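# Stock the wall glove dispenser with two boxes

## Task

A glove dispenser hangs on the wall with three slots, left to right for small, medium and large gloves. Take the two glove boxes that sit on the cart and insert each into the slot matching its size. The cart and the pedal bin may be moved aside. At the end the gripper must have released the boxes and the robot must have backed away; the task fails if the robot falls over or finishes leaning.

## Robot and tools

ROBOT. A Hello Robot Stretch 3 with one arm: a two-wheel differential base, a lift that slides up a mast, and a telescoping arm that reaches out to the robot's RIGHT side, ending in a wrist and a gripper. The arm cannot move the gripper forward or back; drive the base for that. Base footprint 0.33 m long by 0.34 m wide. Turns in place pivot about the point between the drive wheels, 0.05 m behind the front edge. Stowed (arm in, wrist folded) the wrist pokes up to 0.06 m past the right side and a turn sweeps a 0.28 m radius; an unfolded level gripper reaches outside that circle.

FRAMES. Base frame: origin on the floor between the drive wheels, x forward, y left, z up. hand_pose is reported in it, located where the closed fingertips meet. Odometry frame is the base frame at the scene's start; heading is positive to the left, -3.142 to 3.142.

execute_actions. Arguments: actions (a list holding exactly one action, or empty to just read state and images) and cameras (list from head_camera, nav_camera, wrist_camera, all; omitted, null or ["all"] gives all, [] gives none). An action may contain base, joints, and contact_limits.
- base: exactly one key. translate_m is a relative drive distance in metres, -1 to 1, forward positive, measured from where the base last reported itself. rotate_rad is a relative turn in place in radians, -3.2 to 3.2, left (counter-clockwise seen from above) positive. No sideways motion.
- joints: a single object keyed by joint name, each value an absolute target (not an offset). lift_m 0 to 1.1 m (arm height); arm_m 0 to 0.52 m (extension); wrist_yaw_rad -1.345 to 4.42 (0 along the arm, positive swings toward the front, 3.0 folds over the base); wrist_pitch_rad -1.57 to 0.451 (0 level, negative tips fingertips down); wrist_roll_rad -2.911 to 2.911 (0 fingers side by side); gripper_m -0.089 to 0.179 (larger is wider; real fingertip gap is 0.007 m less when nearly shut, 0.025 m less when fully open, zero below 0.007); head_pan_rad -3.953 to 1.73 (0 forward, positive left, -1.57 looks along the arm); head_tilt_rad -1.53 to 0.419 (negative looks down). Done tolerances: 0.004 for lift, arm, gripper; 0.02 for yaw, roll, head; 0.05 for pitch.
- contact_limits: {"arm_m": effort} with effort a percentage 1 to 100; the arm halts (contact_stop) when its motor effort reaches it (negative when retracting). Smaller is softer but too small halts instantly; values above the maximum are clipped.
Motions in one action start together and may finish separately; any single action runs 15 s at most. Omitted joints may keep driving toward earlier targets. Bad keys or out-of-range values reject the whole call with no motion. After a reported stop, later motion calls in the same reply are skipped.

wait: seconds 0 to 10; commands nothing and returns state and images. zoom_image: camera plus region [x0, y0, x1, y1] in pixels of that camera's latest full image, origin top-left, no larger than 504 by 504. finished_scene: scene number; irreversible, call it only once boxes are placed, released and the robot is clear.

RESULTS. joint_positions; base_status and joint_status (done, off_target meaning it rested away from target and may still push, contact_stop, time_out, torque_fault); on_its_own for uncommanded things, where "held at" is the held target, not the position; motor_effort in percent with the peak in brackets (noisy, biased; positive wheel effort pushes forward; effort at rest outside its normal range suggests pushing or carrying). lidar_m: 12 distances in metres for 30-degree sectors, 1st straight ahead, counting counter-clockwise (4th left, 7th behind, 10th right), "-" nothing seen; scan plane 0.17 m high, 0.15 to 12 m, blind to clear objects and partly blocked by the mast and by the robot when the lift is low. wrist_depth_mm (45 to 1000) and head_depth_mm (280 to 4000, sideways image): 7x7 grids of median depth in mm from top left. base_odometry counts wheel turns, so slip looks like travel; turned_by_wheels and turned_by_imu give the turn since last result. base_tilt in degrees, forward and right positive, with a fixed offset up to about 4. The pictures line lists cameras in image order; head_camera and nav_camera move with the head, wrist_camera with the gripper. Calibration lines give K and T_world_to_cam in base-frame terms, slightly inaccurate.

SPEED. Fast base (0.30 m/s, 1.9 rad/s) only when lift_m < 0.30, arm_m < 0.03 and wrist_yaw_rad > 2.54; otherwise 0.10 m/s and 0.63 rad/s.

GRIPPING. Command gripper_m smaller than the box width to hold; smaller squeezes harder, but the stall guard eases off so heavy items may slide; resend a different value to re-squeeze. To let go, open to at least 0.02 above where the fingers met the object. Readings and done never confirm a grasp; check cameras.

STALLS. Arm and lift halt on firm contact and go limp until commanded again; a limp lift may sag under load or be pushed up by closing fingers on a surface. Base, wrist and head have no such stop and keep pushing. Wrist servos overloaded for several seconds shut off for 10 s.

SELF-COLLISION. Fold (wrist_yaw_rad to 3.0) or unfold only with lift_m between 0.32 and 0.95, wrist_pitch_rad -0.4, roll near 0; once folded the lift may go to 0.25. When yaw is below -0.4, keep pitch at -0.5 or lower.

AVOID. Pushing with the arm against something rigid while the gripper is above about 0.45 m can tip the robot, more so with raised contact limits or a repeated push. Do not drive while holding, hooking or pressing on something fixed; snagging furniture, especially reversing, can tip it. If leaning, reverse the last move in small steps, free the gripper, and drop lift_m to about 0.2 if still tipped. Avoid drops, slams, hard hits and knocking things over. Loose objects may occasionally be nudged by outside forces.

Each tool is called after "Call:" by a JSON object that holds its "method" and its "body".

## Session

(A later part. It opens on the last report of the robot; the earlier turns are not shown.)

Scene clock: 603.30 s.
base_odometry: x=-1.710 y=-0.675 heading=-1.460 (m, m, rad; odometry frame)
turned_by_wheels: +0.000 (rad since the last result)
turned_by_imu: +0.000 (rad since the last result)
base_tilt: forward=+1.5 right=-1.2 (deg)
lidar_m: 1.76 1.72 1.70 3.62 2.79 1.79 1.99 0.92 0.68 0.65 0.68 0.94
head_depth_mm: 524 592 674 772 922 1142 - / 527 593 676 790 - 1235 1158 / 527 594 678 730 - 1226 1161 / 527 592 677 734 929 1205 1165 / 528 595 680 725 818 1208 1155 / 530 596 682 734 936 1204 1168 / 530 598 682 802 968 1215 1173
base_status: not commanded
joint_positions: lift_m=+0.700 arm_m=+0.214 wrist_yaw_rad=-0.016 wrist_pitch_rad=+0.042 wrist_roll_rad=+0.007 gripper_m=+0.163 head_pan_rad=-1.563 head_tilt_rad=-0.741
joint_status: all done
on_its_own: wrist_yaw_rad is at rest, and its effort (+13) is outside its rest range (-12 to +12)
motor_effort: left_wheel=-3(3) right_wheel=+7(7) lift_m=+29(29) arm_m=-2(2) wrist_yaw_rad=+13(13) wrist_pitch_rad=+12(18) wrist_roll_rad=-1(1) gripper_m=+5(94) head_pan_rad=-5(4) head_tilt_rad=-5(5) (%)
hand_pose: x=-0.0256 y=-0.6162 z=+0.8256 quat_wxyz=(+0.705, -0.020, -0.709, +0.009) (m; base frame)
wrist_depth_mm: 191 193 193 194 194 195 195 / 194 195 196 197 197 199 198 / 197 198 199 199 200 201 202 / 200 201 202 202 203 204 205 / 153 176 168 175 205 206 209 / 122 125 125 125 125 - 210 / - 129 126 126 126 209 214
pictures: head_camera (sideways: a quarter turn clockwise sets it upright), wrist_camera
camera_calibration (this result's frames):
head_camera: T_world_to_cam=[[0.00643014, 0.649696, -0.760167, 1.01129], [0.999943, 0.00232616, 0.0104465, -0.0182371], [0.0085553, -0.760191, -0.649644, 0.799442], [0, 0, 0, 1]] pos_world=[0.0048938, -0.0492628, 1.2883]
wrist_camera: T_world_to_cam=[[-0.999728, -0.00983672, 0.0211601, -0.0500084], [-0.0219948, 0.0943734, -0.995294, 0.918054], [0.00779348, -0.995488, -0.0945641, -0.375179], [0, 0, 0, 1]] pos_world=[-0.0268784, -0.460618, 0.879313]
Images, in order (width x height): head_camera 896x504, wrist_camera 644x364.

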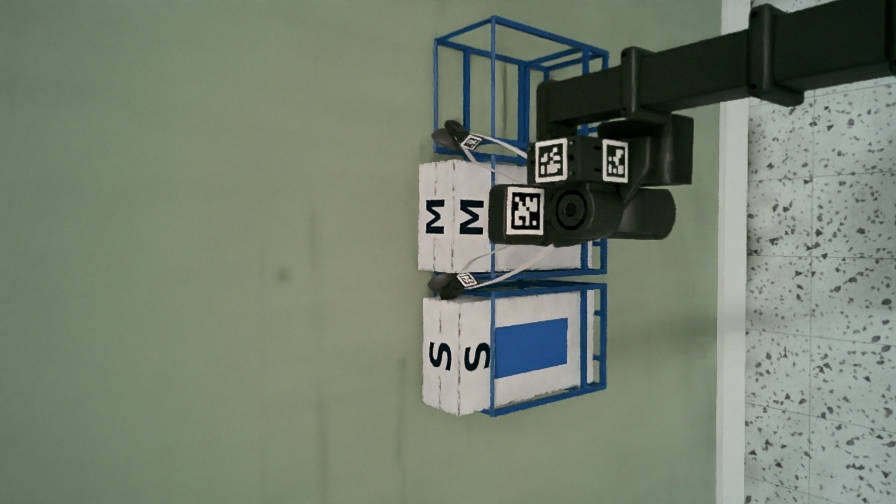

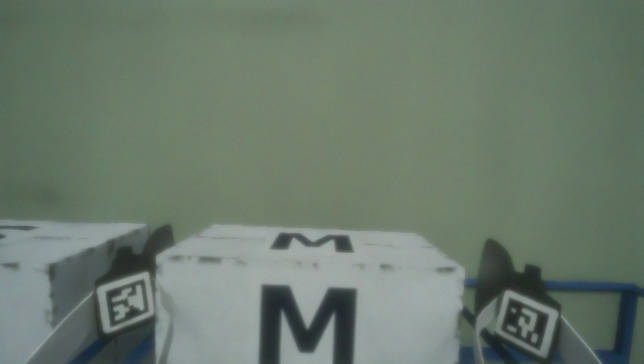

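Forward finger presses on S; relieve with a small yaw away.

Call:
{"method": "execute_actions", "body": {"actions": [{"joints": {"wrist_yaw_rad": -0.03}}], "cameras": ["wrist_camera"]}}

Scene clock: 607.23 s.
base_odometry: x=-1.710 y=-0.675 heading=-1.460 (m, m, rad; odometry frame)
turned_by_wheels: +0.000 (rad since the last result)
turned_by_imu: +0.000 (rad since the last result)
base_tilt: forward=+1.5 right=-1.2 (deg)
lidar_m: 1.77 1.72 1.70 3.62 2.79 1.79 1.99 0.92 0.68 0.66 0.68 0.94
head_depth_mm: 525 590 676 772 923 1146 - / 525 591 679 791 - 1244 1163 / 527 591 678 735 - 1227 1162 / 528 594 682 728 930 1203 1160 / 530 595 683 729 817 1205 1167 / 530 596 684 739 935 1208 1167 / 530 598 686 801 966 1216 1171
base_status: not commanded
joint_positions: lift_m=+0.700 arm_m=+0.214 wrist_yaw_rad=-0.035 wrist_pitch_rad=+0.043 wrist_roll_rad=+0.007 gripper_m=+0.163 head_pan_rad=-1.563 head_tilt_rad=-0.741
joint_status: all done
motor_effort: left_wheel=-3(3) right_wheel=+5(7) lift_m=+29(29) arm_m=-2(2) wrist_yaw_rad=+4(14) wrist_pitch_rad=+12(12) wrist_roll_rad=-1(1) gripper_m=+2(5) head_pan_rad=-5(4) head_tilt_rad=-5(5) (%)
hand_pose: x=-0.0304 y=-0.6161 z=+0.8258 quat_wxyz=(+0.705, -0.027, -0.709, +0.003) (m; base frame)
wrist_depth_mm: 190 191 192 194 196 197 199 / 192 193 195 197 199 200 202 / 195 196 198 199 201 204 206 / 198 199 202 202 204 206 208 / 154 201 167 176 206 209 211 / 126 124 125 125 126 - 214 / - 126 126 126 127 213 218
pictures: wrist_camera
camera_calibration (this result's frames):
wrist_camera: T_world_to_cam=[[-0.999736, 0.00889848, 0.0211843, -0.0432999], [-0.020256, 0.09391, -0.995375, 0.917992], [-0.0108467, -0.995541, -0.0937049, -0.376317], [0, 0, 0, 1]] pos_world=[-0.0287754, -0.460462, 0.879401]
Images, in order (width x height): wrist_camera 644x364.

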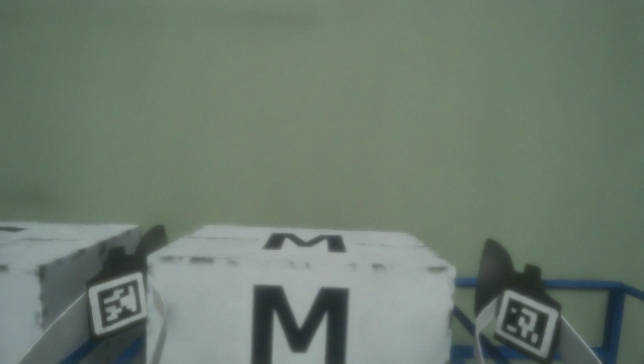

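Call:
{"method": "execute_actions", "body": {"actions": [{"joints": {"wrist_yaw_rad": -0.045}}], "cameras": []}}

Scene clock: 611.33 s.
base_odometry: x=-1.710 y=-0.676 heading=-1.460 (m, m, rad; odometry frame)
turned_by_wheels: +0.000 (rad since the last result)
turned_by_imu: +0.000 (rad since the last result)
base_tilt: forward=+1.4 right=-1.2 (deg)
lidar_m: 1.77 1.72 1.70 3.62 2.80 1.79 1.99 0.92 0.68 0.66 0.68 0.94
head_depth_mm: 524 590 675 769 922 1146 - / 526 590 678 790 - 1243 1160 / 527 592 678 736 - 1226 1163 / 528 592 678 727 961 1205 1163 / 530 595 678 729 820 1198 1165 / 529 597 681 733 934 1211 1168 / 531 598 686 802 968 1220 1178
base_status: not commanded
joint_positions: lift_m=+0.700 arm_m=+0.214 wrist_yaw_rad=-0.044 wrist_pitch_rad=+0.043 wrist_roll_rad=+0.007 gripper_m=+0.163 head_pan_rad=-1.563 head_tilt_rad=-0.741
joint_status: all done
motor_effort: left_wheel=-3(3) right_wheel=+3(6) lift_m=+29(29) arm_m=-2(2) wrist_yaw_rad=-1(3) wrist_pitch_rad=+12(12) wrist_roll_rad=-1(1) gripper_m=+1(2) head_pan_rad=-4(4) head_tilt_rad=-5(5) (%)
hand_pose: x=-0.0328 y=-0.6160 z=+0.8259 quat_wxyz=(+0.705, -0.031, -0.709, -0.001) (m; base frame)
wrist_depth_mm: 188 190 192 194 196 198 201 / 191 193 194 197 199 202 203 / 194 196 197 199 202 204 208 / 196 198 201 202 207 208 211 / 155 200 168 177 206 211 214 / 128 124 124 125 126 - 216 / - 125 126 126 127 215 221
pictures: none
No camera images: the call's "cameras" was empty. Leave "cameras" out to get every camera's image.

Call:
{"method": "execute_actions", "body": {"actions": [{"joints": {"lift_m": 0.755}}], "cameras": ["head_camera"]}}

Scene clock: 615.60 s.
base_odometry: x=-1.710 y=-0.676 heading=-1.460 (m, m, rad; odometry frame)
turned_by_wheels: +0.000 (rad since the last result)
turned_by_imu: +0.000 (rad since the last result)
base_tilt: forward=+1.5 right=-1.2 (deg)
lidar_m: 1.77 1.71 1.70 3.61 2.80 1.79 1.99 0.92 0.68 0.66 0.68 0.94
head_depth_mm: 525 590 672 771 916 - - / 526 590 675 794 - 1195 1156 / 528 593 680 741 - 1196 1163 / 527 594 678 739 931 1207 1167 / 529 595 681 727 819 1203 1167 / 530 596 682 734 937 1213 1165 / 532 597 684 801 964 1218 1167
base_status: not commanded
joint_positions: lift_m=+0.755 arm_m=+0.214 wrist_yaw_rad=-0.044 wrist_pitch_rad=+0.051 wrist_roll_rad=+0.007 gripper_m=+0.163 head_pan_rad=-1.563 head_tilt_rad=-0.741
joint_status: all done
motor_effort: left_wheel=-2(2) right_wheel=+3(4) lift_m=+50(51) arm_m=-3(3) wrist_yaw_rad=+0(2) wrist_pitch_rad=+9(11) wrist_roll_rad=-1(1) gripper_m=+1(1) head_pan_rad=-4(4) head_tilt_rad=-5(5) (%)
hand_pose: x=-0.0329 y=-0.6161 z=+0.8824 quat_wxyz=(+0.705, -0.034, -0.708, +0.002) (m; base frame)
wrist_depth_mm: 189 191 193 196 198 199 203 / 191 193 195 198 201 202 205 / 194 196 198 201 202 205 208 / 197 198 201 203 205 208 211 / 199 200 204 206 208 211 213 / 201 - 208 210 211 - 217 / - 177 168 171 213 216 220
pictures: head_camera (sideways: a quarter turn clockwise sets it upright)
camera_calibration (this result's frames):
head_camera: T_world_to_cam=[[0.0064303, 0.649696, -0.760167, 1.01129], [0.999943, 0.00232592, 0.0104465, -0.0182371], [0.00855512, -0.760191, -0.649644, 0.799442], [0, 0, 0, 1]] pos_world=[0.00489379, -0.0492628, 1.2883]
Images, in order (width x height): head_camera 896x504.

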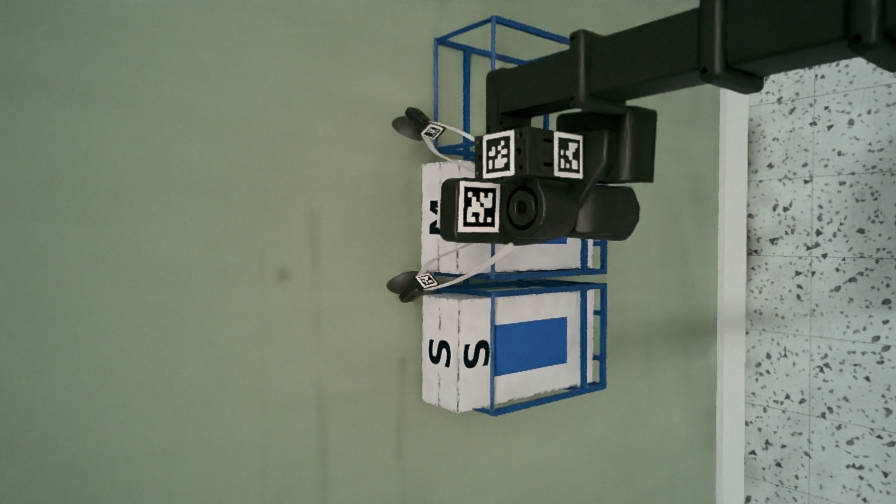

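Call:
{"method": "execute_actions", "body": {"actions": [{"joints": {"arm_m": 0.0, "wrist_yaw_rad": 1.6}}], "cameras": ["head_camera"]}}

Scene clock: 621.83 s.
base_odometry: x=-1.710 y=-0.676 heading=-1.460 (m, m, rad; odometry frame)
turned_by_wheels: +0.000 (rad since the last result)
turned_by_imu: +0.000 (rad since the last result)
base_tilt: forward=+1.5 right=-1.2 (deg)
lidar_m: 1.76 1.71 1.71 3.63 2.79 1.79 1.98 0.92 0.68 0.65 0.68 0.94
head_depth_mm: 524 591 673 771 946 1186 1220 / 526 591 676 791 948 1194 - / 526 592 679 730 838 1175 - / 528 594 678 732 889 1195 1181 / 530 594 680 729 820 1203 1206 / 529 598 681 738 943 1207 1218 / 530 596 685 803 965 1214 1168
base_status: not commanded
joint_positions: lift_m=+0.755 arm_m=+0.002 wrist_yaw_rad=+1.599 wrist_pitch_rad=+0.051 wrist_roll_rad=+0.007 gripper_m=+0.163 head_pan_rad=-1.563 head_tilt_rad=-0.741
joint_status: all done
joint sent to its limit — the command would take arm_m past its lower limit, so that joint was sent only as far as its limit.
motor_effort: left_wheel=-1(2) right_wheel=+2(3) lift_m=+49(50) arm_m=-2(4) wrist_yaw_rad=+0(5) wrist_pitch_rad=+9(8) wrist_roll_rad=-1(1) gripper_m=+1(1) head_pan_rad=-4(4) head_tilt_rad=-5(5) (%)
hand_pose: x=+0.2357 y=-0.1395 z=+0.8824 quat_wxyz=(+0.478, +0.496, -0.507, +0.518) (m; base frame)
wrist_depth_mm: - - - - - 948 608 / - - - - - 912 597 / - - - - - 898 591 / - - - - - 881 587 / - - - - - 899 581 / - - - - - - 581 / - - - - - 922 542
pictures: head_camera (sideways: a quarter turn clockwise sets it upright)
camera_calibration (this result's frames):
head_camera: T_world_to_cam=[[0.00643048, 0.649703, -0.760161, 1.01129], [0.999943, 0.00232547, 0.0104464, -0.018237], [0.0085548, -0.760185, -0.649651, 0.799451], [0, 0, 0, 1]] pos_world=[0.00489377, -0.0492626, 1.2883]
Images, in order (width x height): head_camera 896x504.

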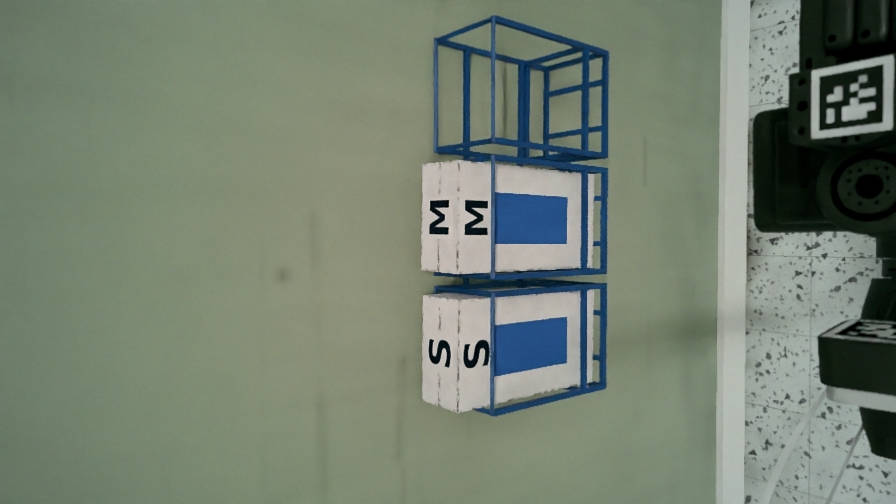

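Both boxes are seated in their slots.

Call:
{"method": "finished_scene", "body": {"scene": 2}}

The scene is finished: the task was done.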